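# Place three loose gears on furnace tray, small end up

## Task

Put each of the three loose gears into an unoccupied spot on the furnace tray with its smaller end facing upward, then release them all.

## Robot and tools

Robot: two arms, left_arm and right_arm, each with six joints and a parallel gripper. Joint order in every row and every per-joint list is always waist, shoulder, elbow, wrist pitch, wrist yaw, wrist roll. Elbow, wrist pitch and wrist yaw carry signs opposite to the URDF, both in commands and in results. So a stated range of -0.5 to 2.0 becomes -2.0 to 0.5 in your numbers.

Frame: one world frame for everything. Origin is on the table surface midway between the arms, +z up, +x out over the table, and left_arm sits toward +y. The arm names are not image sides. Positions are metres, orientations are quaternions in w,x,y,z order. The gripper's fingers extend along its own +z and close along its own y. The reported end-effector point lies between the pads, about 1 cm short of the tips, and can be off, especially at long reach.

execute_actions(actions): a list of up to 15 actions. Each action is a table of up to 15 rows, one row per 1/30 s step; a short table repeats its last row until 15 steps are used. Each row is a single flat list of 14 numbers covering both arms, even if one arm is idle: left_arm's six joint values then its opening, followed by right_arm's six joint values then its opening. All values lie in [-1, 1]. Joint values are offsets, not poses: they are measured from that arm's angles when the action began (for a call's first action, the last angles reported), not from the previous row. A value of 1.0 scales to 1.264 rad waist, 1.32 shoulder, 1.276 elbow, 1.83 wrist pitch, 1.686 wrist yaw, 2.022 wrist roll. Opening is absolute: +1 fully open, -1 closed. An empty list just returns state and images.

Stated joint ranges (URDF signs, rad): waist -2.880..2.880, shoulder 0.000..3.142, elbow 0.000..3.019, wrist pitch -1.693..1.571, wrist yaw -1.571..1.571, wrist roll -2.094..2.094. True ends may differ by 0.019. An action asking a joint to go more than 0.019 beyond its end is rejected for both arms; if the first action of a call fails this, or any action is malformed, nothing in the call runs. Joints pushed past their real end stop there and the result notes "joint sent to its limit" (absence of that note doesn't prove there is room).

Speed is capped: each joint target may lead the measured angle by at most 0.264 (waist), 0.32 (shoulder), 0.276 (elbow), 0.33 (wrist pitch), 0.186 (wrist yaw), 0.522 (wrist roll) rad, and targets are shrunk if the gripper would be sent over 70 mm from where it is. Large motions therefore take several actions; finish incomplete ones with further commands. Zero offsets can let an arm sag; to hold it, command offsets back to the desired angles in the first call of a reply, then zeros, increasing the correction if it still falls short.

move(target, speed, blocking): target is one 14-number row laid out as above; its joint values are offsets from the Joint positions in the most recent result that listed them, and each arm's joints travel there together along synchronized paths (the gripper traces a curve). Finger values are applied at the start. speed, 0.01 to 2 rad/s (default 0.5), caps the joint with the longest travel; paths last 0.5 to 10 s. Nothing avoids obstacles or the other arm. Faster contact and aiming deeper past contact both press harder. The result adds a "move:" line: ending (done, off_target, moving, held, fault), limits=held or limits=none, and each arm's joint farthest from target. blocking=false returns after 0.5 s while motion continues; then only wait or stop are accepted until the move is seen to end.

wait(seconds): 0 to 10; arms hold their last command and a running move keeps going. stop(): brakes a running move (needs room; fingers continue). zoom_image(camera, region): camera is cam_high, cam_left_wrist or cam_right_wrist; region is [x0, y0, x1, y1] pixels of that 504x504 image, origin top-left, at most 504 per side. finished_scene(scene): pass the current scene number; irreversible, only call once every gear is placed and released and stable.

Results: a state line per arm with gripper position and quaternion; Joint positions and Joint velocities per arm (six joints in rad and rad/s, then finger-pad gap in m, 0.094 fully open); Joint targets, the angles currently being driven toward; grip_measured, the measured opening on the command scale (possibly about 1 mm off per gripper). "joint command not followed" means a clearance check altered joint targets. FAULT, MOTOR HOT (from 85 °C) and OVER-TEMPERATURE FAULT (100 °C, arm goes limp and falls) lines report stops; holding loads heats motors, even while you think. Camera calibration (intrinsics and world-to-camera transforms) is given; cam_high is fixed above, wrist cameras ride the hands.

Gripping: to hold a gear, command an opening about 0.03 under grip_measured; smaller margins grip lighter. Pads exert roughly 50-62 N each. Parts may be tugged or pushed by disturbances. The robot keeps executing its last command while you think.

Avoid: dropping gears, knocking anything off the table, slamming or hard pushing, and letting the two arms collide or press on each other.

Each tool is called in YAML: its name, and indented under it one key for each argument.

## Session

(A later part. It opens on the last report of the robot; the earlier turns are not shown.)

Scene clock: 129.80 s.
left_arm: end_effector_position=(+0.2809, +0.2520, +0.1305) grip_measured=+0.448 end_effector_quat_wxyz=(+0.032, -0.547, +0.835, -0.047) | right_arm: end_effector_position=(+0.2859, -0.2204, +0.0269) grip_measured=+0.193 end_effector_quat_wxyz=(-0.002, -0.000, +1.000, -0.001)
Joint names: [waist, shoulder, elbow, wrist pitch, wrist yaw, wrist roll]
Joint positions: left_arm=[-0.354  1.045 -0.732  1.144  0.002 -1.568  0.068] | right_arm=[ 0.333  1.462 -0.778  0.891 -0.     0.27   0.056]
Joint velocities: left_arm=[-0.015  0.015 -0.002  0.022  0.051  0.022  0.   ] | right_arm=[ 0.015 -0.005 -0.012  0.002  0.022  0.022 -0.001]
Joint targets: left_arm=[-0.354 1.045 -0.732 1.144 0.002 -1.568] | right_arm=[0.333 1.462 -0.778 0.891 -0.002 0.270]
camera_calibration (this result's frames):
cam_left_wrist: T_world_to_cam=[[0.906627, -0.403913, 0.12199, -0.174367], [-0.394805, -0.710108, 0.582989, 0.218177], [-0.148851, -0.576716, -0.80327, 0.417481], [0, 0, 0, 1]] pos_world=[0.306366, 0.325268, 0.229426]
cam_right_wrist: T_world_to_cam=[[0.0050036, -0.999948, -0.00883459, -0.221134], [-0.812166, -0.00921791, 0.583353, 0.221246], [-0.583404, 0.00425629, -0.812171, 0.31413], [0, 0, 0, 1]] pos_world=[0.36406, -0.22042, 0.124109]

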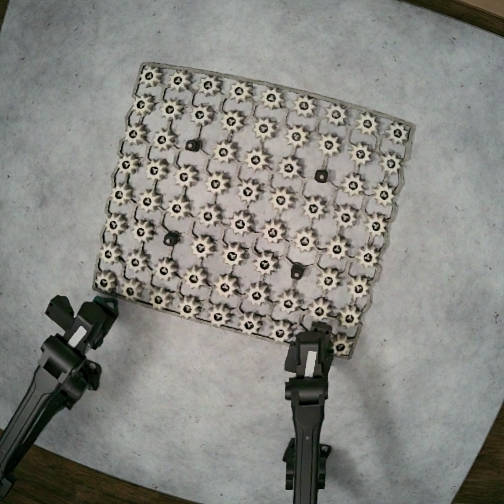

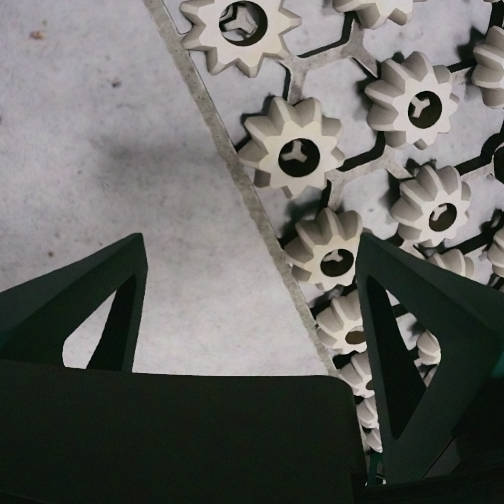

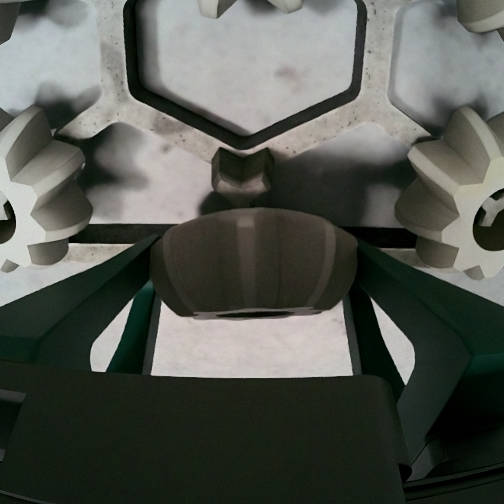

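execute_actions:
  actions:
    - [[0,0,0,0,0,0,0.45,0,-0.023,-0.043,0.004,0,0,0.1],[0,0,0,0,0,0,0.45,0,-0.027,-0.045,0.007,0,0,0.1],[0,0,0,0,0,0,0.45,0,-0.031,-0.047,0.01,0,0,0.1],[0,0,0,0,0,0,0.45,0,-0.035,-0.049,0.014,0,0,0.1],[0,0,0,0,0,0,0.45,0,-0.039,-0.051,0.018,0,0,0.1],[0,0,0,0,0,0,0.45,0,-0.043,-0.053,0.022,0,0,0.1],[0,0,0,0,0,0,0.45,0,-0.047,-0.055,0.026,0,0,0.1],[0,0,0,0,0,0,0.45,0,-0.051,-0.057,0.03,0,0,0.1],[0,0,0,0,0,0,0.45,0,-0.055,-0.059,0.034,0,0,0.1],[0,0,0,0,0,0,0.45,0,-0.058,-0.061,0.038,0,0,0.1],[0,0,0,0,0,0,0.45,0,-0.06,-0.062,0.042,0,0,0.1],[0,0,0,0,0,0,0.45,0,-0.06,-0.062,0.045,0,0,0.1]]

Scene clock: 131.83 s.
left_arm: end_effector_position=(+0.2809, +0.2520, +0.1305) grip_measured=+0.448 end_effector_quat_wxyz=(+0.032, -0.547, +0.835, -0.047) | right_arm: end_effector_position=(+0.2857, -0.2205, +0.0517) grip_measured=+0.193 end_effector_quat_wxyz=(+0.002, -0.000, +1.000, +0.001)
Joint names: [waist, shoulder, elbow, wrist pitch, wrist yaw, wrist roll]
Joint positions: left_arm=[-0.354  1.045 -0.732  1.144  0.002 -1.568  0.068] | right_arm=[ 0.333  1.409 -0.802  0.959 -0.     0.27   0.056]
Joint velocities: left_arm=[-0.005  0.005  0.002 -0.002  0.037 -0.007  0.001] | right_arm=[-0.015 -0.034 -0.027  0.032  0.051 -0.007 -0.   ]
Joint targets: left_arm=[-0.354 1.045 -0.732 1.144 0.002 -1.568] | right_arm=[0.333 1.383 -0.857 0.973 -0.000 0.270]
camera_calibration (this result's frames):
cam_left_wrist: T_world_to_cam=[[0.906627, -0.403913, 0.12199, -0.174367], [-0.394805, -0.710108, 0.582989, 0.218177], [-0.148851, -0.576716, -0.80327, 0.417481], [0, 0, 0, 1]] pos_world=[0.306366, 0.325268, 0.229426]
cam_right_wrist: T_world_to_cam=[[0.00509629, -0.999923, -0.0113396, -0.220863], [-0.817492, -0.0106968, 0.57584, 0.208237], [-0.575917, 0.00633536, -0.817484, 0.332683], [0, 0, 0, 1]] pos_world=[0.362956, -0.220726, 0.149548]

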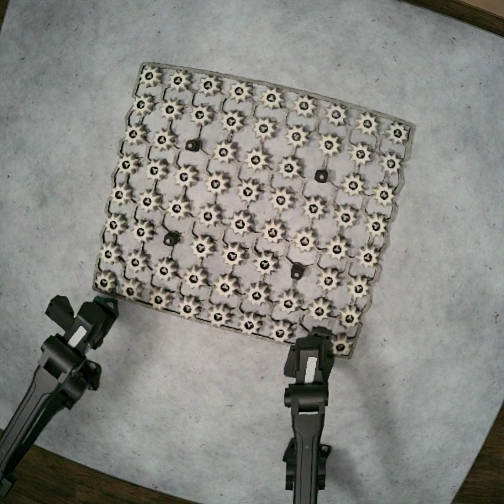

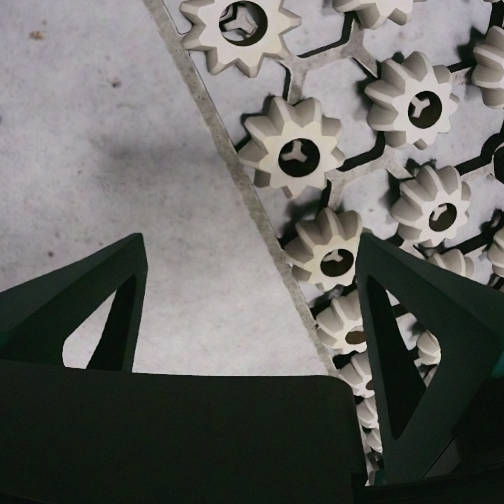

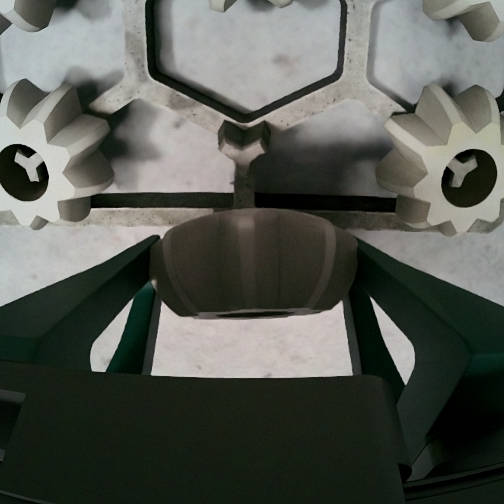

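move:
  target: [0,0,0,0,0,0,0.45,0,-0.11,0.082,-0.006,0,0,0.1]
  speed: 0.25

Scene clock: 133.10 s.
left_arm: end_effector_position=(+0.2809, +0.2520, +0.1305) grip_measured=+0.448 end_effector_quat_wxyz=(+0.032, -0.547, +0.835, -0.047) | right_arm: end_effector_position=(+0.2420, -0.2326, +0.0513) grip_measured=+0.193 end_effector_quat_wxyz=(+0.004, -0.000, +1.000, +0.001)
Joint names: [waist, shoulder, elbow, wrist pitch, wrist yaw, wrist roll]
Joint positions: left_arm=[-0.354  1.045 -0.732  1.144  0.002 -1.568  0.068] | right_arm=[ 0.333  1.285 -0.685  0.962 -0.     0.27   0.056]
Joint velocities: left_arm=[-0.005  0.005  0.007  0.007  0.007 -0.007 -0.001] | right_arm=[-0.005 -0.005 -0.007  0.002  0.037 -0.022  0.   ]
Joint targets: left_arm=[-0.354 1.045 -0.732 1.144 0.002 -1.568] | right_arm=[0.333 1.263 -0.698 0.948 -0.000 0.270]
move: off_target (right_arm); limits=none; left_arm: farthest joint: the waist, 0.000 radians from its target (0.000 radians at the start); right_arm: farthest joint: the shoulder, 0.021 radians from its target (0.144 radians at the start)
camera_calibration (this result's frames):
cam_left_wrist: T_world_to_cam=[[0.906627, -0.403913, 0.12199, -0.174367], [-0.394805, -0.710108, 0.582989, 0.218177], [-0.148851, -0.576716, -0.80327, 0.417481], [0, 0, 0, 1]] pos_world=[0.306366, 0.325268, 0.229426]
cam_right_wrist: T_world_to_cam=[[0.0051353, -0.999912, -0.0122411, -0.232748], [-0.819393, -0.0112245, 0.573122, 0.173053], [-0.573209, 0.00708713, -0.819378, 0.306875], [0, 0, 0, 1]] pos_world=[0.318897, -0.23296, 0.149417]

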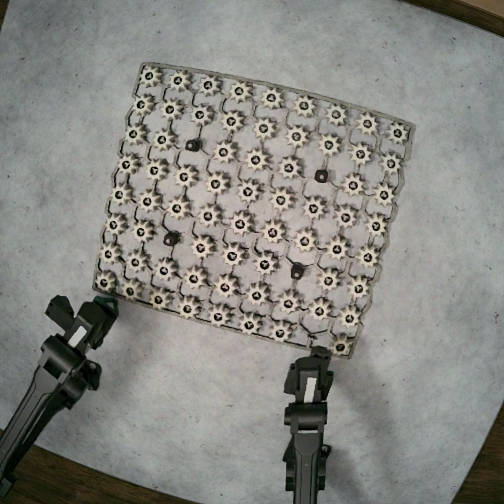

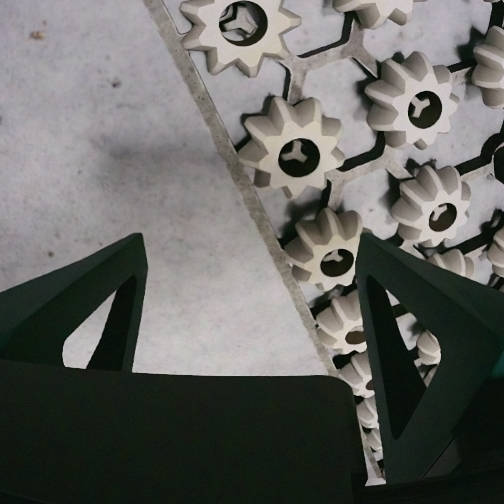

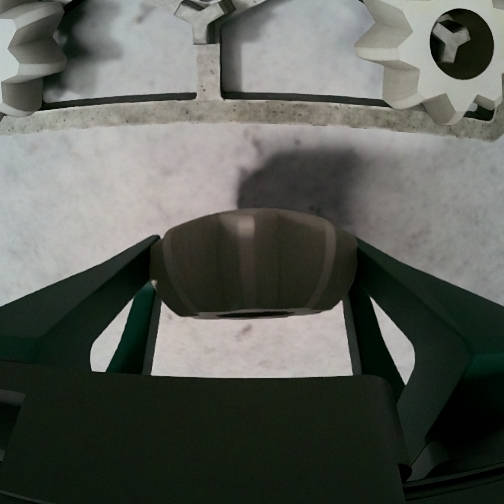

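move:
  target: [0,0,0,0,0,0,0.45,0,0.04,0.024,-0.047,0,0,0.1]
  speed: 0.12

Scene clock: 134.50 s.
left_arm: end_effector_position=(+0.2809, +0.2520, +0.1305) grip_measured=+0.448 end_effector_quat_wxyz=(+0.032, -0.547, +0.835, -0.047) | right_arm: end_effector_position=(+0.2354, -0.2344, +0.0254) grip_measured=+0.193 end_effector_quat_wxyz=(-0.005, -0.000, +1.000, -0.001)
Joint names: [waist, shoulder, elbow, wrist pitch, wrist yaw, wrist roll]
Joint positions: left_arm=[-0.354  1.045 -0.732  1.144  0.002 -1.568  0.068] | right_arm=[ 0.333  1.333 -0.642  0.889 -0.     0.27   0.056]
Joint velocities: left_arm=[-0.005 -0.005 -0.007  0.002 -0.051 -0.007 -0.   ] | right_arm=[-0.005  0.005  0.007  0.012  0.007 -0.066  0.   ]
Joint targets: left_arm=[-0.354 1.045 -0.732 1.144 0.002 -1.568] | right_arm=[0.333 1.338 -0.654 0.876 -0.000 0.270]
move: done; limits=none; left_arm: farthest joint: the waist, 0.000 radians from its target (0.000 radians at the start); right_arm: farthest joint: the wrist pitch, 0.013 radians from its target (0.086 radians at the start)
camera_calibration (this result's frames):
cam_left_wrist: T_world_to_cam=[[0.906627, -0.403913, 0.12199, -0.174367], [-0.394805, -0.710108, 0.582989, 0.218177], [-0.148851, -0.576716, -0.80327, 0.417481], [0, 0, 0, 1]] pos_world=[0.306366, 0.325268, 0.229426]
cam_right_wrist: T_world_to_cam=[[0.0049645, -0.999959, -0.00753167, -0.234945], [-0.80937, -0.00844135, 0.587239, 0.180436], [-0.587279, 0.00318056, -0.809379, 0.284035], [0, 0, 0, 1]] pos_world=[0.314014, -0.234316, 0.122164]

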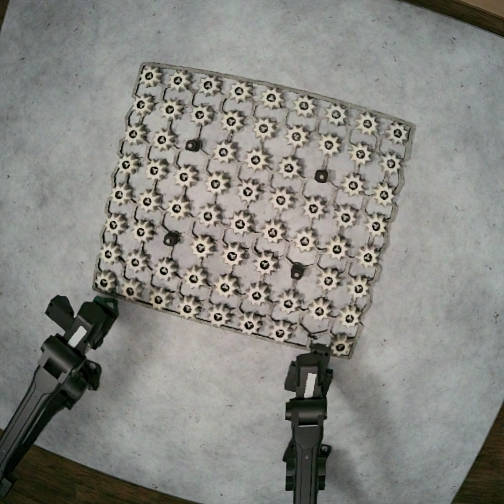

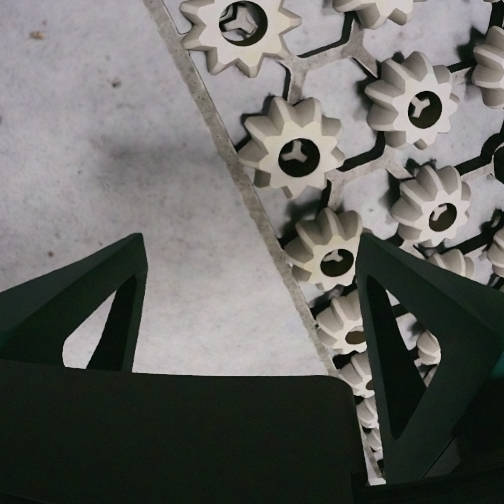

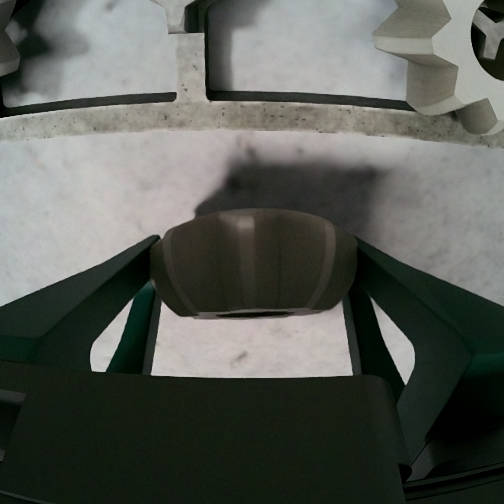

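execute_actions:
  actions:
    - [[0,0,0,0,0,0,0.45,0,0.008,0,-0.006,0,0,0.18],[0,0,0,0,0,0,0.45,0,0.011,0,-0.008,0,0,0.18],[0,0,0,0,0,0,0.45,0,0.013,0,-0.01,0,0,0.18],[0,0,0,0,0,0,0.45,0,0.015,0,-0.012,0,0,0.18],[0,0,0,0,0,0,0.45,0,0.017,0,-0.014,0,0,0.18],[0,0,0,0,0,0,0.45,0,0.019,0,-0.016,0,0,0.18],[0,0,0,0,0,0,0.45,0,0.021,0,-0.018,0,0,0.18],[0,0,0,0,0,0,0.45,0,0.023,0,-0.02,0,0,0.18],[0,0,0,0,0,0,0.45,0,0.025,0,-0.022,0,0,0.18],[0,0,0,0,0,0,0.45,0,0.027,0,-0.024,0,0,0.18]]

Scene clock: 135.57 s.
left_arm: end_effector_position=(+0.2809, +0.2520, +0.1305) grip_measured=+0.448 end_effector_quat_wxyz=(+0.032, -0.547, +0.835, -0.047) | right_arm: end_effector_position=(+0.2332, -0.2350, +0.0134) grip_measured=+0.196 end_effector_quat_wxyz=(-0.011, -0.000, +1.000, -0.003)
Joint names: [waist, shoulder, elbow, wrist pitch, wrist yaw, wrist roll]
Joint positions: left_arm=[-0.354  1.045 -0.732  1.144  0.002 -1.568  0.068] | right_arm=[ 0.333  1.364 -0.63   0.859 -0.     0.27   0.056]
Joint velocities: left_arm=[-0.005 -0.005  0.002  0.007  0.022 -0.037 -0.001] | right_arm=[-0.005 -0.005 -0.002 -0.002  0.037 -0.081  0.   ]
Joint targets: left_arm=[-0.354 1.045 -0.732 1.144 0.002 -1.568] | right_arm=[0.333 1.369 -0.642 0.846 -0.000 0.270]
camera_calibration (this result's frames):
cam_left_wrist: T_world_to_cam=[[0.906627, -0.403913, 0.12199, -0.174367], [-0.394805, -0.710108, 0.582989, 0.218177], [-0.148851, -0.576716, -0.80327, 0.417481], [0, 0, 0, 1]] pos_world=[0.306366, 0.325268, 0.229426]
cam_right_wrist: T_world_to_cam=[[0.00489017, -0.99998, -0.00402298, -0.235665], [-0.801748, -0.00632506, 0.597629, 0.184282], [-0.597642, 0.000302906, -0.801763, 0.274696], [0, 0, 0, 1]] pos_world=[0.31307, -0.234578, 0.109161]

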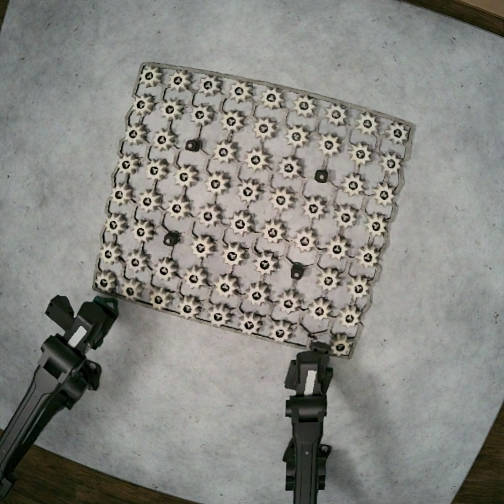

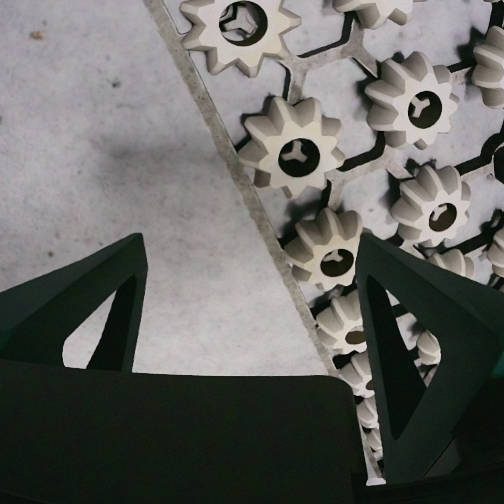

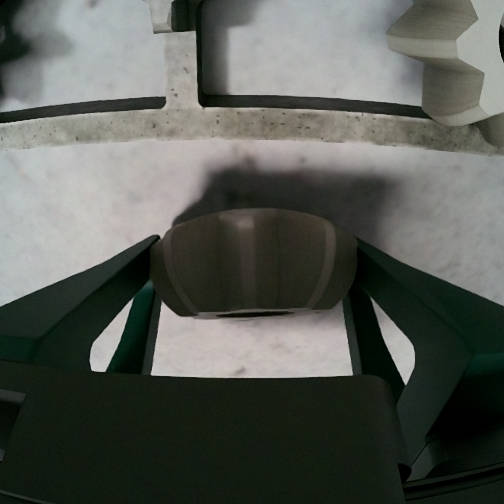

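execute_actions:
  actions:
    - [[0,0,0,0,0,0,0.45,0,0,0,0,0,0,0.183],[0,0,0,0,0,0,0.45,0,0,0,0,0,0,0.185],[0,0,0,0,0,0,0.45,0,0,0,0,0,0,0.187],[0,0,0,0,0,0,0.45,0,0,0,0,0,0,0.189],[0,0,0,0,0,0,0.45,0,0,0,0,0,0,0.191],[0,0,0,0,0,0,0.45,0,0,0,0,0,0,0.193],[0,0,0,0,0,0,0.45,0,0,0,0,0,0,0.195],[0,0,0,0,0,0,0.45,0,0,0,0,0,0,0.197],[0,0,0,0,0,0,0.45,0,0,0,0,0,0,0.199],[0,0,0,0,0,0,0.45,0,0,0,0,0,0,0.201],[0,0,0,0,0,0,0.45,0,0,0,0,0,0,0.203],[0,0,0,0,0,0,0.45,0,0,0,0,0,0,0.205],[0,0,0,0,0,0,0.45,0,0,0,0,0,0,0.207],[0,0,0,0,0,0,0.45,0,0,0,0,0,0,0.209],[0,0,0,0,0,0,0.45,0,0,0,0,0,0,0.211]]

Scene clock: 137.33 s.
left_arm: end_effector_position=(+0.2809, +0.2520, +0.1305) grip_measured=+0.448 end_effector_quat_wxyz=(+0.032, -0.547, +0.835, -0.047) | right_arm: end_effector_position=(+0.2363, -0.2347, +0.0116) grip_measured=+0.217 end_effector_quat_wxyz=(-0.006, -0.000, +1.000, -0.003)
Joint names: [waist, shoulder, elbow, wrist pitch, wrist yaw, wrist roll]
Joint positions: left_arm=[-0.354  1.045 -0.732  1.144  0.002 -1.568  0.068] | right_arm=[ 0.333  1.37  -0.63   0.844 -0.003  0.27   0.057]
Joint velocities: left_arm=[-0.005 -0.005  0.002  0.002  0.022 -0.022 -0.   ] | right_arm=[-0.015  0.005  0.007  0.002  0.022  0.007  0.001]
Joint targets: left_arm=[-0.354 1.045 -0.732 1.144 0.002 -1.568] | right_arm=[0.333 1.364 -0.630 0.860 0.000 0.270]
camera_calibration (this result's frames):
cam_left_wrist: T_world_to_cam=[[0.906627, -0.403913, 0.12199, -0.174367], [-0.394805, -0.710108, 0.582989, 0.218177], [-0.148851, -0.576716, -0.80327, 0.417481], [0, 0, 0, 1]] pos_world=[0.306366, 0.325268, 0.229426]
cam_right_wrist: T_world_to_cam=[[0.00498172, -0.999982, -0.00348479, -0.235397], [-0.80747, -0.0060783, 0.589877, 0.189358], [-0.589887, -0.000124736, -0.807486, 0.273235], [0, 0, 0, 1]] pos_world=[0.315251, -0.234208, 0.108115]

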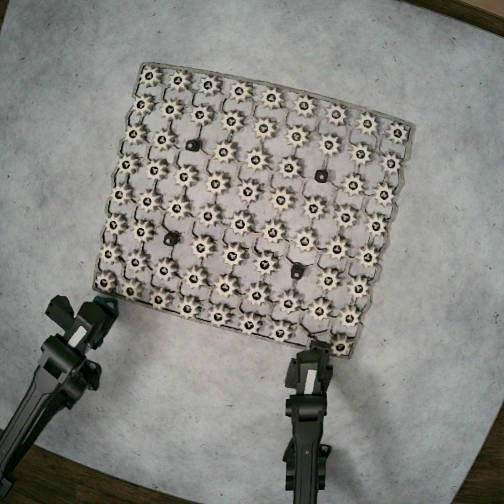

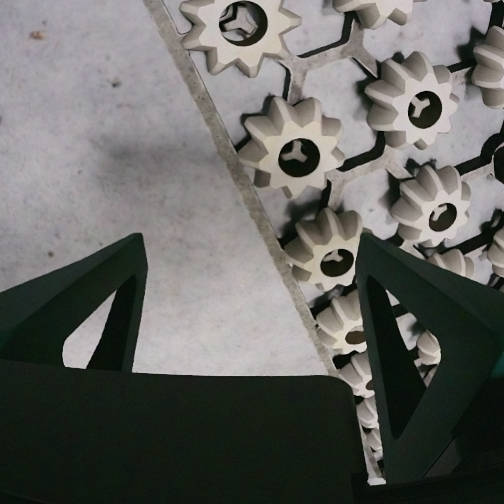

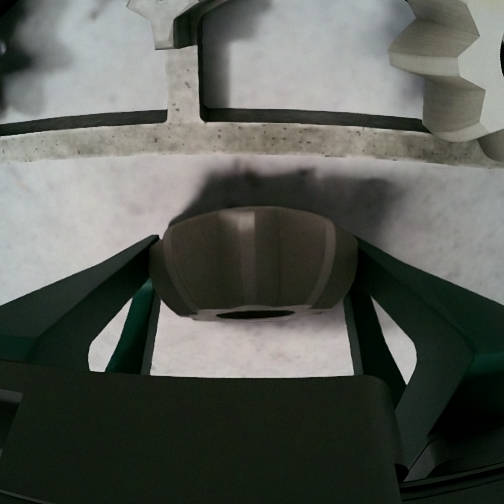

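execute_actions:
  actions:
    - [[0,0,0,0,0,0,0.45,0,0,0,0,0,0,0.214],[0,0,0,0,0,0,0.45,0,0,0,0,0,0,0.217],[0,0,0,0,0,0,0.45,0,0,0,0,0,0,0.22],[0,0,0,0,0,0,0.45,0,0,0,0,0,0,0.223],[0,0,0,0,0,0,0.45,0,0,0,0,0,0,0.226],[0,0,0,0,0,0,0.45,0,0,0,0,0,0,0.229],[0,0,0,0,0,0,0.45,0,0,0,0,0,0,0.232],[0,0,0,0,0,0,0.45,0,0,0,0,0,0,0.235],[0,0,0,0,0,0,0.45,0,0,0,0,0,0,0.238],[0,0,0,0,0,0,0.45,0,0,0,0,0,0,0.241],[0,0,0,0,0,0,0.45,0,0,0,0,0,0,0.244],[0,0,0,0,0,0,0.45,0,0,0,0,0,0,0.247],[0,0,0,0,0,0,0.45,0,0,0,0,0,0,0.25],[0,0,0,0,0,0,0.45,0,0,0,0,0,0,0.253],[0,0,0,0,0,0,0.45,0,0,0,0,0,0,0.256]]

Scene clock: 138.43 s.
left_arm: end_effector_position=(+0.2809, +0.2520, +0.1305) grip_measured=+0.448 end_effector_quat_wxyz=(+0.032, -0.547, +0.835, -0.047) | right_arm: end_effector_position=(+0.2350, -0.2351, +0.0108) grip_measured=+0.254 end_effector_quat_wxyz=(-0.007, -0.000, +1.000, -0.004)
Joint names: [waist, shoulder, elbow, wrist pitch, wrist yaw, wrist roll]
Joint positions: left_arm=[-0.354  1.045 -0.732  1.144  0.002 -1.568  0.068] | right_arm=[ 0.333  1.37  -0.627  0.844 -0.003  0.27   0.059]
Joint velocities: left_arm=[-0.005  0.015  0.002  0.022  0.051 -0.037 -0.   ] | right_arm=[-0.005  0.005  0.022 -0.007  0.022 -0.007  0.002]
Joint targets: left_arm=[-0.354 1.045 -0.732 1.144 0.002 -1.568] | right_arm=[0.333 1.370 -0.630 0.843 -0.003 0.270]
camera_calibration (this result's frames):
cam_left_wrist: T_world_to_cam=[[0.906627, -0.403913, 0.12199, -0.174367], [-0.394805, -0.710108, 0.582989, 0.218177], [-0.148851, -0.576716, -0.80327, 0.417481], [0, 0, 0, 1]] pos_world=[0.306366, 0.325268, 0.229426]
cam_right_wrist: T_world_to_cam=[[0.00497366, -0.999984, -0.00278319, -0.23576], [-0.80595, -0.00565614, 0.591957, 0.188465], [-0.591963, -0.000701083, -0.805965, 0.272207], [0, 0, 0, 1]] pos_world=[0.314202, -0.234499, 0.10717]

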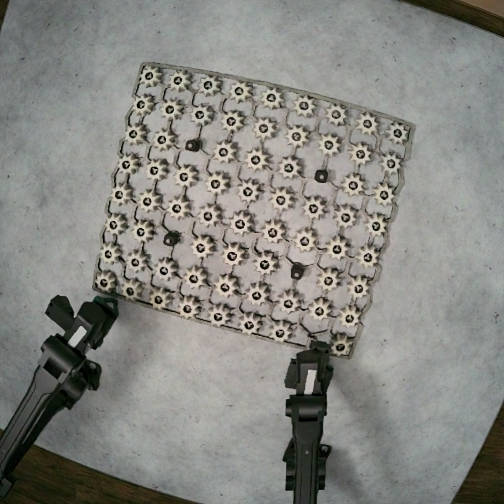

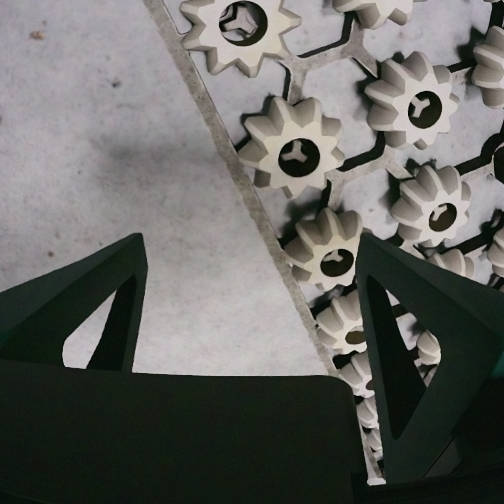

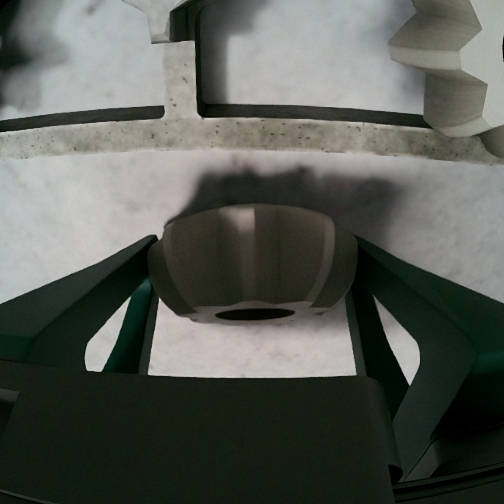

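execute_actions:
  actions:
    - [[0,0,0,0,0,0,0.45,0,0,0,0,0,0,0.26],[0,0,0,0,0,0,0.45,0,0,0,0,0,0,0.265],[0,0,0,0,0,0,0.45,0,0,0,0,0,0,0.27],[0,0,0,0,0,0,0.45,0,0,0,0,0,0,0.275],[0,0,0,0,0,0,0.45,0,0,0,0,0,0,0.28],[0,0,0,0,0,0,0.45,0,0,0,0,0,0,0.285],[0,0,0,0,0,0,0.45,0,0,0,0,0,0,0.29],[0,0,0,0,0,0,0.45,0,0,0,0,0,0,0.295],[0,0,0,0,0,0,0.45,0,0,0,0,0,0,0.3],[0,0,0,0,0,0,0.45,0,0,0,0,0,0,0.305],[0,0,0,0,0,0,0.45,0,0,0,0,0,0,0.31],[0,0,0,0,0,0,0.45,0,0,0,0,0,0,0.315],[0,0,0,0,0,0,0.45,0,0,0,0,0,0,0.32],[0,0,0,0,0,0,0.45,0,0,0,0,0,0,0.325],[0,0,0,0,0,0,0.45,0,0,0,0,0,0,0.33]]

Scene clock: 139.33 s.
left_arm: end_effector_position=(+0.2809, +0.2520, +0.1305) grip_measured=+0.448 end_effector_quat_wxyz=(+0.032, -0.547, +0.835, -0.047) | right_arm: end_effector_position=(+0.2337, -0.2354, +0.0101) grip_measured=+0.326 end_effector_quat_wxyz=(-0.009, -0.000, +1.000, -0.004)
Joint names: [waist, shoulder, elbow, wrist pitch, wrist yaw, wrist roll]
Joint positions: left_arm=[-0.354  1.045 -0.732  1.144  0.002 -1.568  0.068] | right_arm=[ 0.333  1.37  -0.624  0.844 -0.003  0.27   0.062]
Joint velocities: left_arm=[-0.005 -0.015  0.012  0.007 -0.007 -0.037  0.   ] | right_arm=[ 0.005 -0.015  0.007  0.012 -0.022 -0.037  0.005]
Joint targets: left_arm=[-0.354 1.045 -0.732 1.144 0.002 -1.568] | right_arm=[0.333 1.370 -0.627 0.844 -0.003 0.270]
camera_calibration (this result's frames):
cam_left_wrist: T_world_to_cam=[[0.906627, -0.403913, 0.12199, -0.174367], [-0.394805, -0.710108, 0.582989, 0.218177], [-0.148851, -0.576716, -0.80327, 0.417481], [0, 0, 0, 1]] pos_world=[0.306366, 0.325268, 0.229426]
cam_right_wrist: T_world_to_cam=[[0.0049674, -0.999985, -0.00208156, -0.236122], [-0.804424, -0.00523248, 0.594033, 0.187575], [-0.594035, -0.00127634, -0.804438, 0.271177], [0, 0, 0, 1]] pos_world=[0.313151, -0.234791, 0.106228]

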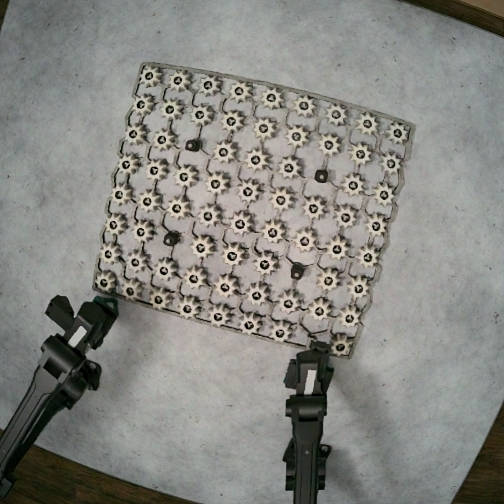

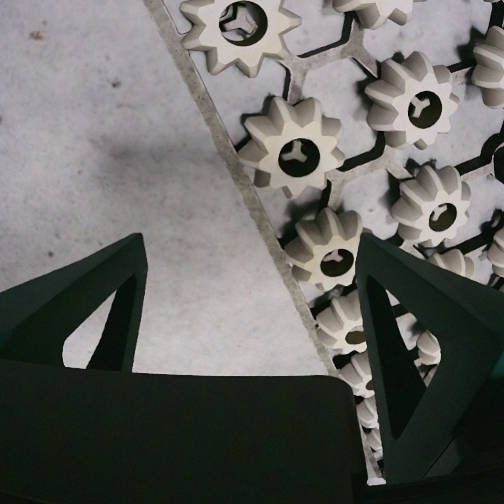

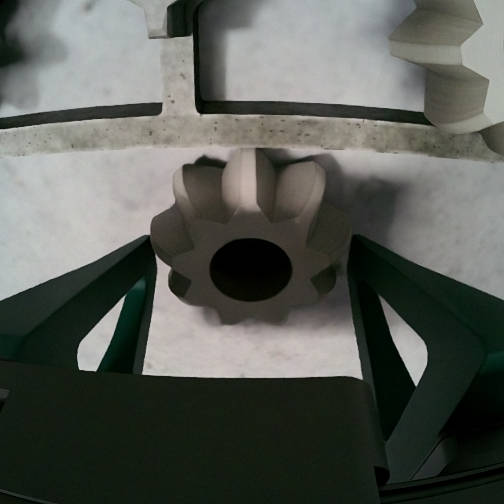

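execute_actions:
  actions:
    - [[0,0,0,0,0,0,0.45,0,0,-0.03,0,0,0,0.4],[0,0,0,0,0,0,0.45,0,0,-0.035,-0.004,0,0,0.45],[0,0,0,0,0,0,0.45,0,0.004,-0.04,-0.008,0,0,0.45],[0,0,0,0,0,0,0.45,0,0.008,-0.043,-0.011,0,0,0.45],[0,0,0,0,0,0,0.45,0,0.012,-0.046,-0.014,0,0,0.45],[0,0,0,0,0,0,0.45,0,0.015,-0.048,-0.015,0,0,0.45],[0,0,0,0,0,0,0.45,0,0.018,-0.05,-0.015,0,0,0.45]]

Scene clock: 141.10 s.
left_arm: end_effector_position=(+0.2809, +0.2520, +0.1305) grip_measured=+0.448 end_effector_quat_wxyz=(+0.032, -0.547, +0.835, -0.047) | right_arm: end_effector_position=(+0.2496, -0.2310, +0.0155) grip_measured=+0.449 end_effector_quat_wxyz=(+0.008, -0.000, +1.000, +0.001)
Joint names: [waist, shoulder, elbow, wrist pitch, wrist yaw, wrist roll]
Joint positions: left_arm=[-0.354  1.045 -0.732  1.144  0.002 -1.568  0.068] | right_arm=[ 0.333  1.378 -0.651  0.828 -0.003  0.27   0.068]
Joint velocities: left_arm=[-0.005 -0.005  0.002 -0.002 -0.022  0.007  0.   ] | right_arm=[-0.005  0.005  0.007 -0.002 -0.051  0.022 -0.   ]
Joint targets: left_arm=[-0.354 1.045 -0.732 1.144 0.002 -1.568] | right_arm=[0.333 1.394 -0.688 0.816 -0.003 0.270]
camera_calibration (this result's frames):
cam_left_wrist: T_world_to_cam=[[0.906627, -0.403913, 0.12199, -0.174367], [-0.394805, -0.710108, 0.582989, 0.218177], [-0.148851, -0.576716, -0.80327, 0.417481], [0, 0, 0, 1]] pos_world=[0.306366, 0.325268, 0.229426]
cam_right_wrist: T_world_to_cam=[[0.00518545, -0.999925, -0.0110996, -0.231697], [-0.823631, -0.0105655, 0.567028, 0.201076], [-0.567103, 0.00620167, -0.823624, 0.280255], [0, 0, 0, 1]] pos_world=[0.325747, -0.231293, 0.114237]

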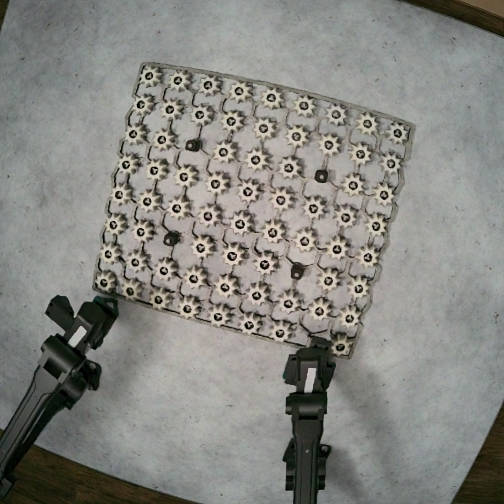

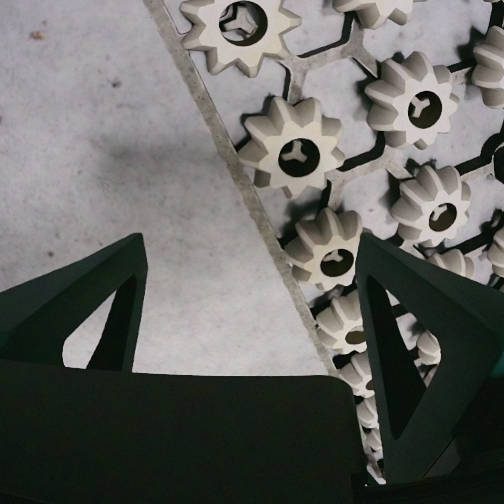

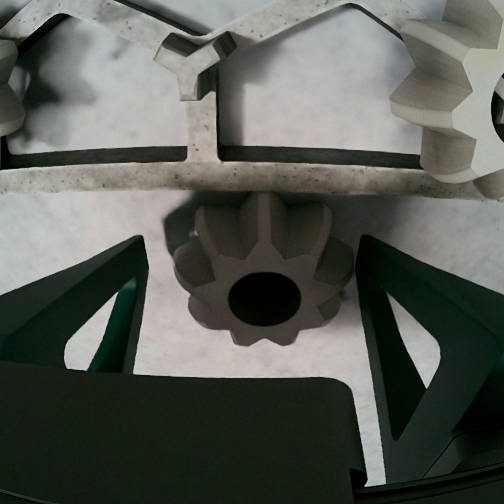

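execute_actions:
  actions:
    - [[0,0,0,0,0,0,0.45,0,0.01,-0.01,0,0,0,0.45],[0,0,0,0,0,0,0.45,0,0.014,-0.004,0,0,0,0.45],[0,0,0,0,0,0,0.45,0,0.018,0,0,0,0,0.45],[0,0,0,0,0,0,0.45,0,0.018,0.004,0,0,0,0.45]]

Scene clock: 142.33 s.
left_arm: end_effector_position=(+0.2809, +0.2520, +0.1305) grip_measured=+0.448 end_effector_quat_wxyz=(+0.032, -0.547, +0.835, -0.047) | right_arm: end_effector_position=(+0.2444, -0.2325, +0.0105) grip_measured=+0.449 end_effector_quat_wxyz=(-0.001, -0.000, +1.000, -0.002)
Joint names: [waist, shoulder, elbow, wrist pitch, wrist yaw, wrist roll]
Joint positions: left_arm=[-0.354  1.045 -0.732  1.144  0.002 -1.568  0.068] | right_arm=[ 0.333  1.388 -0.643  0.828 -0.003  0.27   0.068]
Joint velocities: left_arm=[-0.024  0.005  0.002  0.012  0.037  0.007  0.001] | right_arm=[ 0.005 -0.005 -0.007  0.012 -0.051  0.022 -0.001]
Joint targets: left_arm=[-0.354 1.045 -0.732 1.144 0.002 -1.568] | right_arm=[0.333 1.402 -0.646 0.828 -0.003 0.270]
camera_calibration (this result's frames):
cam_left_wrist: T_world_to_cam=[[0.906627, -0.403913, 0.12199, -0.174367], [-0.394805, -0.710108, 0.582989, 0.218177], [-0.148851, -0.576716, -0.80327, 0.417481], [0, 0, 0, 1]] pos_world=[0.306366, 0.325268, 0.229426]
cam_right_wrist: T_world_to_cam=[[0.00503436, -0.999967, -0.00639113, -0.233177], [-0.813712, -0.0078114, 0.581216, 0.197765], [-0.581247, 0.00227449, -0.813724, 0.275617], [0, 0, 0, 1]] pos_world=[0.322299, -0.232251, 0.107842]

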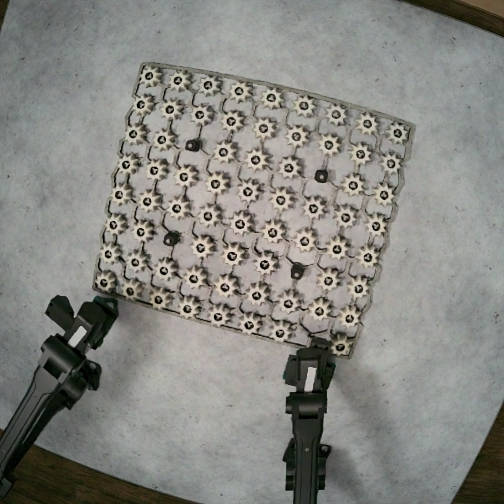

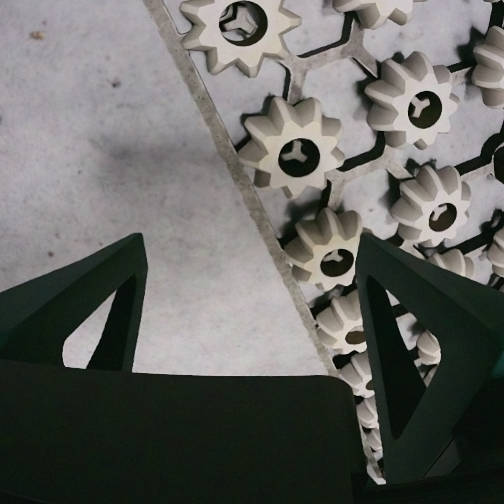

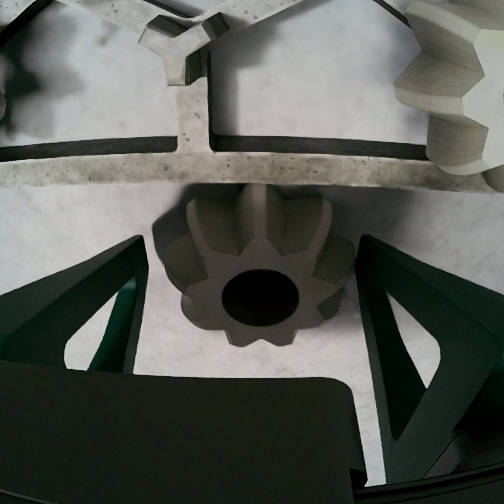

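execute_actions:
  actions:
    - [[0,0,0,0,0,0,0.45,0,0,0,0,0,0,0.36],[0,0,0,0,0,0,0.45,0,0,0,0,0,0,0.3],[0,0,0,0,0,0,0.45,0,0,0,0,0,0,0.25],[0,0,0,0,0,0,0.45,0,0,0,0,0,0,0.21],[0,0,0,0,0,0,0.45,0,0,0,0,0,0,0.17],[0,0,0,0,0,0,0.45,0,0,0,0,0,0,0.14],[0,0,0,0,0,0,0.45,0,0,0,0,0,0,0.11],[0,0,0,0,0,0,0.45,0,0,0,0,0,0,0.09]]
    - [[0,0,0,0,0,0,0.45,0,-0.023,-0.043,0.004,0,0,0.09],[0,0,0,0,0,0,0.45,0,-0.03,-0.047,0.011,0,0,0.09],[0,0,0,0,0,0,0.45,0,-0.037,-0.051,0.018,0,0,0.09],[0,0,0,0,0,0,0.45,0,-0.044,-0.055,0.025,0,0,0.09],[0,0,0,0,0,0,0.45,0,-0.051,-0.059,0.032,0,0,0.09],[0,0,0,0,0,0,0.45,0,-0.058,-0.063,0.039,0,0,0.09],[0,0,0,0,0,0,0.45,0,-0.065,-0.067,0.046,0,0,0.09],[0,0,0,0,0,0,0.45,0,-0.072,-0.071,0.053,0,0,0.09],[0,0,0,0,0,0,0.45,0,-0.079,-0.075,0.06,0,0,0.09],[0,0,0,0,0,0,0.45,0,-0.086,-0.079,0.067,0,0,0.09],[0,0,0,0,0,0,0.45,0,-0.093,-0.083,0.074,0,0,0.09],[0,0,0,0,0,0,0.45,0,-0.1,-0.087,0.081,0,0,0.09],[0,0,0,0,0,0,0.45,0,-0.105,-0.09,0.088,0,0,0.09],[0,0,0,0,0,0,0.45,0,-0.108,-0.092,0.095,0,0,0.09]]
    - [[0,0,0,0,0,0,0.45,0,-0.03,-0.048,0.012,0,0,0.09],[0,0,0,0,0,0,0.45,0,-0.038,-0.054,0.024,0,0,0.09],[0,0,0,0,0,0,0.45,0,-0.046,-0.06,0.036,0,0,0.09],[0,0,0,0,0,0,0.45,0,-0.054,-0.066,0.048,0,0,0.09],[0,0,0,0,0,0,0.45,0,-0.062,-0.072,0.06,0,0,0.09],[0,0,0,0,0,0,0.45,0,-0.07,-0.078,0.072,0,0,0.09]]

Scene clock: 144.50 s.
left_arm: end_effector_position=(+0.2809, +0.2520, +0.1305) grip_measured=+0.448 end_effector_quat_wxyz=(+0.032, -0.547, +0.835, -0.047) | right_arm: end_effector_position=(+0.2412, -0.2338, +0.0955) grip_measured=+0.196 end_effector_quat_wxyz=(+0.012, -0.000, +1.000, +0.001)
Joint names: [waist, shoulder, elbow, wrist pitch, wrist yaw, wrist roll]
Joint positions: left_arm=[-0.354  1.045 -0.732  1.144  0.002 -1.568  0.068] | right_arm=[ 0.333  1.197 -0.746  1.095 -0.005  0.27   0.056]
Joint velocities: left_arm=[ 0.005 -0.005 -0.007 -0.002  0.037 -0.007  0.   ] | right_arm=[ 0.015 -0.015  0.012  0.017  0.007  0.007  0.001]
Joint targets: left_arm=[-0.354 1.045 -0.732 1.144 0.002 -1.568] | right_arm=[0.333 1.180 -0.803 1.107 -0.005 0.270]
camera_calibration (this result's frames):
cam_left_wrist: T_world_to_cam=[[0.906627, -0.403913, 0.12199, -0.174367], [-0.394805, -0.710108, 0.582989, 0.218177], [-0.148851, -0.576716, -0.80327, 0.417481], [0, 0, 0, 1]] pos_world=[0.306366, 0.325268, 0.229426]
cam_right_wrist: T_world_to_cam=[[0.00523707, -0.999925, -0.0110946, -0.233498], [-0.828532, -0.0105511, 0.559842, 0.150742], [-0.559917, 0.0062603, -0.828525, 0.340135], [0, 0, 0, 1]] pos_world=[0.316565, -0.23402, 0.194828]

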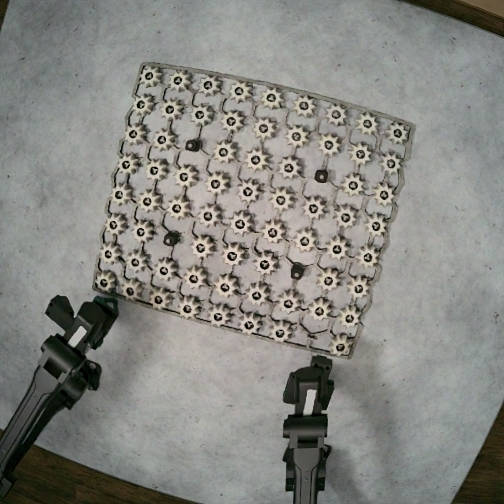

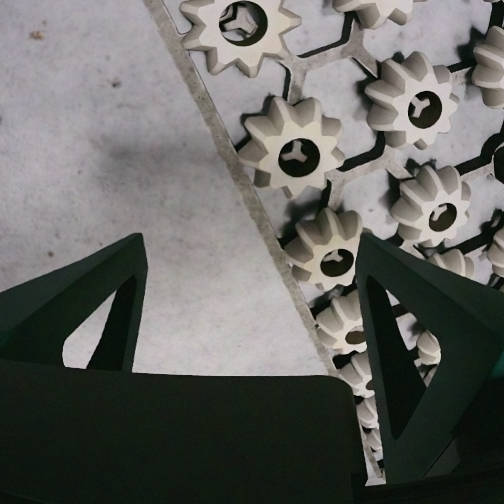

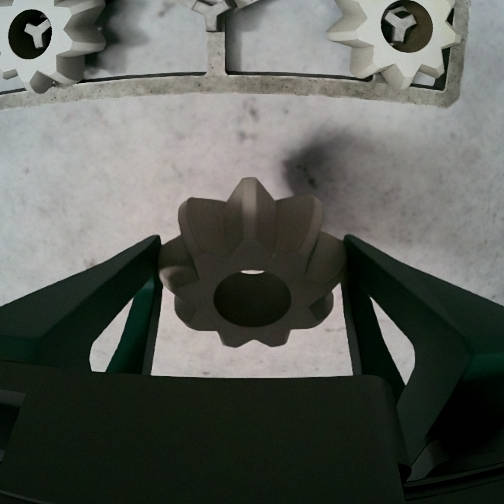

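move:
  target: [0,0,0,0,0,0,0.45,-0.017,0.134,-0.262,0.079,0.002,0.385,0.09]
  speed: 0.6

zoom_image:
  camera: "cam_right_wrist"
  region: [210,90,310,190]

Scene clock: 147.30 s.
left_arm: end_effector_position=(+0.2809, +0.2520, +0.1305) grip_measured=+0.448 end_effector_quat_wxyz=(+0.032, -0.547, +0.835, -0.047) | right_arm: end_effector_position=(+0.3124, -0.2179, +0.1375) grip_measured=+0.196 end_effector_quat_wxyz=(-0.002, +0.379, +0.925, -0.005)
Joint names: [waist, shoulder, elbow, wrist pitch, wrist yaw, wrist roll]
Joint positions: left_arm=[-0.354  1.045 -0.732  1.144  0.002 -1.568  0.068] | right_arm=[ 0.322  1.371 -1.019  1.228 -0.005  1.039  0.056]
Joint velocities: left_arm=[-0.005  0.005  0.007 -0.007 -0.051 -0.007 -0.   ] | right_arm=[-0.015 -0.005  0.007  0.007  0.037 -0.007 -0.   ]
Joint targets: left_arm=[-0.354 1.045 -0.732 1.144 0.002 -1.568] | right_arm=[0.311 1.374 -1.080 1.240 -0.002 1.049]
move: off_target (right_arm); limits=none; left_arm: farthest joint: the waist, 0.000 radians from its target (0.000 radians at the start); right_arm: farthest joint: the elbow, 0.062 radians from its target (0.334 radians at the start)
camera_calibration (this result's frames):
cam_left_wrist: T_world_to_cam=[[0.906627, -0.403913, 0.12199, -0.174367], [-0.394805, -0.710108, 0.582989, 0.218177], [-0.148851, -0.576716, -0.80327, 0.417481], [0, 0, 0, 1]] pos_world=[0.306366, 0.325268, 0.229426]
cam_right_wrist: T_world_to_cam=[[-0.69866, -0.715453, 0.00111189, 0.0626536], [-0.582252, 0.569487, 0.58023, 0.23302], [-0.41576, 0.404736, -0.814452, 0.454604], [0, 0, 0, 1]] pos_world=[0.368457, -0.271871, 0.234979]

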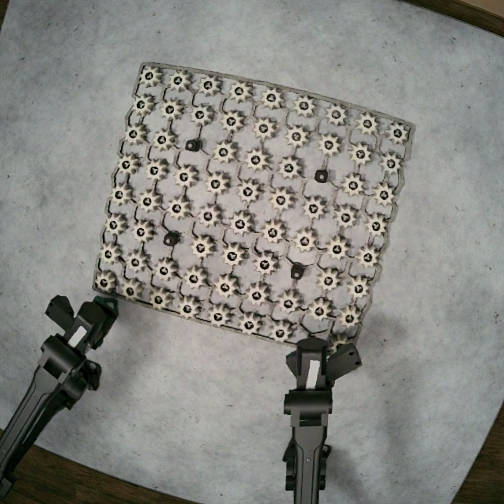

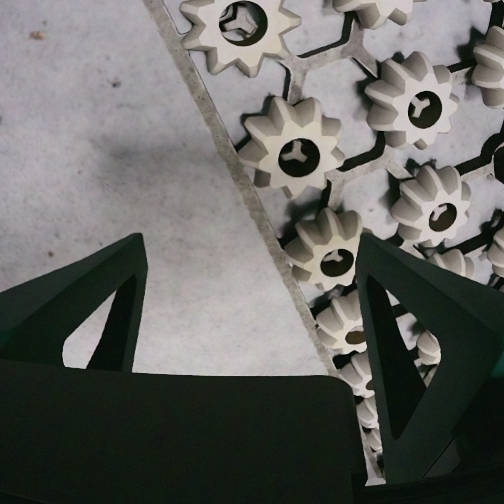

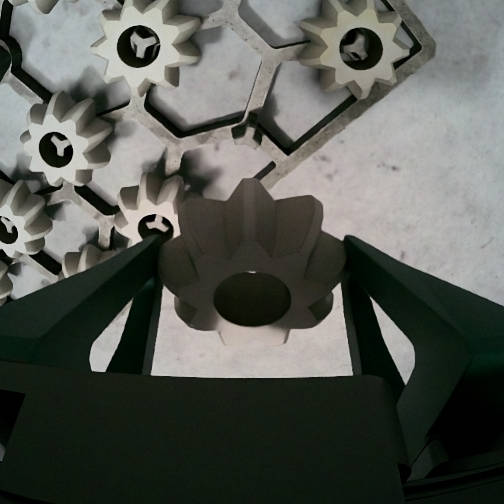

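Region (210, 90, 310, 190) of cam_right_wrist's 504x504 image, scaled by 5.040, with more detail than that image has.

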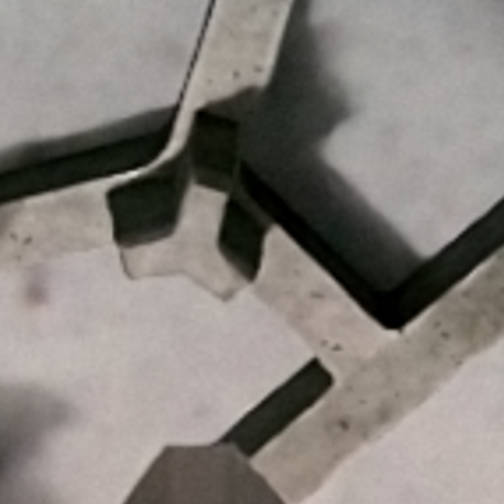

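move:
  target: [0,0,0,0,0,0,0.45,0,0.063,0.066,-0.111,0.002,0,0.09]
  speed: 0.18

Scene clock: 150.73 s.
left_arm: end_effector_position=(+0.2809, +0.2520, +0.1305) grip_measured=+0.448 end_effector_quat_wxyz=(+0.032, -0.547, +0.835, -0.047) | right_arm: end_effector_position=(+0.3166, -0.2168, +0.0754) grip_measured=+0.196 end_effector_quat_wxyz=(+0.002, +0.380, +0.925, -0.002)
Joint names: [waist, shoulder, elbow, wrist pitch, wrist yaw, wrist roll]
Joint positions: left_arm=[-0.354  1.045 -0.732  1.144  0.002 -1.568  0.068] | right_arm=[ 0.322  1.451 -0.92   1.039 -0.005  1.039  0.056]
Joint velocities: left_arm=[-0.005 -0.005  0.022  0.002 -0.007 -0.037  0.   ] | right_arm=[-0.005 -0.005  0.002 -0.002 -0.037 -0.022 -0.001]
Joint targets: left_arm=[-0.354 1.045 -0.732 1.144 0.002 -1.568] | right_arm=[0.322 1.454 -0.934 1.025 -0.002 1.039]
move: done; limits=none; left_arm: farthest joint: the waist, 0.000 radians from its target (0.000 radians at the start); right_arm: farthest joint: the elbow, 0.015 radians from its target (0.084 radians at the start)
camera_calibration (this result's frames):
cam_left_wrist: T_world_to_cam=[[0.906627, -0.403913, 0.12199, -0.174367], [-0.394805, -0.710108, 0.582989, 0.218177], [-0.148851, -0.576716, -0.80327, 0.417481], [0, 0, 0, 1]] pos_world=[0.306366, 0.325268, 0.229426]
cam_right_wrist: T_world_to_cam=[[-0.699167, -0.714909, -0.00839919, 0.0673911], [-0.587999, 0.568288, 0.575592, 0.272756], [-0.406723, 0.407374, -0.817694, 0.403229], [0, 0, 0, 1]] pos_world=[0.371501, -0.27109, 0.173288]

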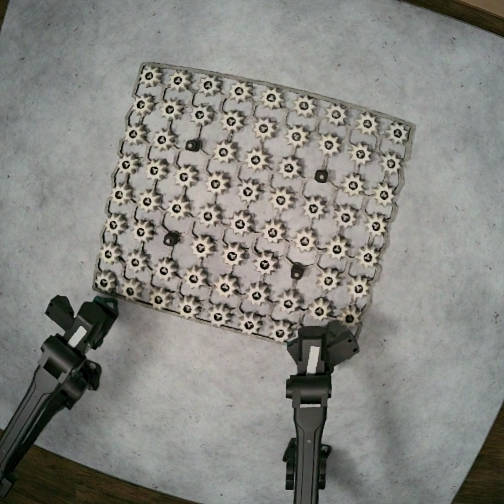

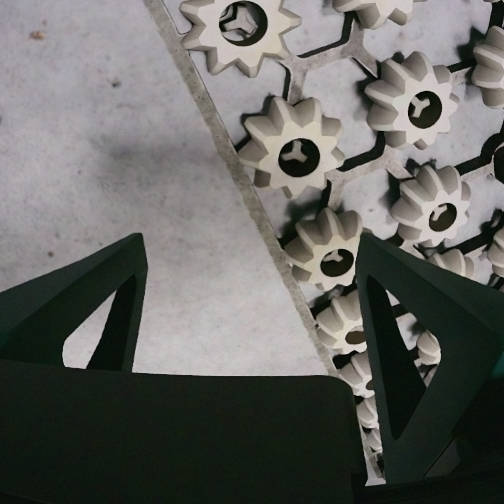

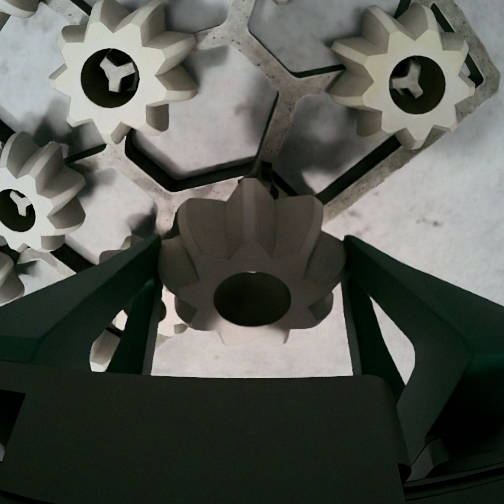

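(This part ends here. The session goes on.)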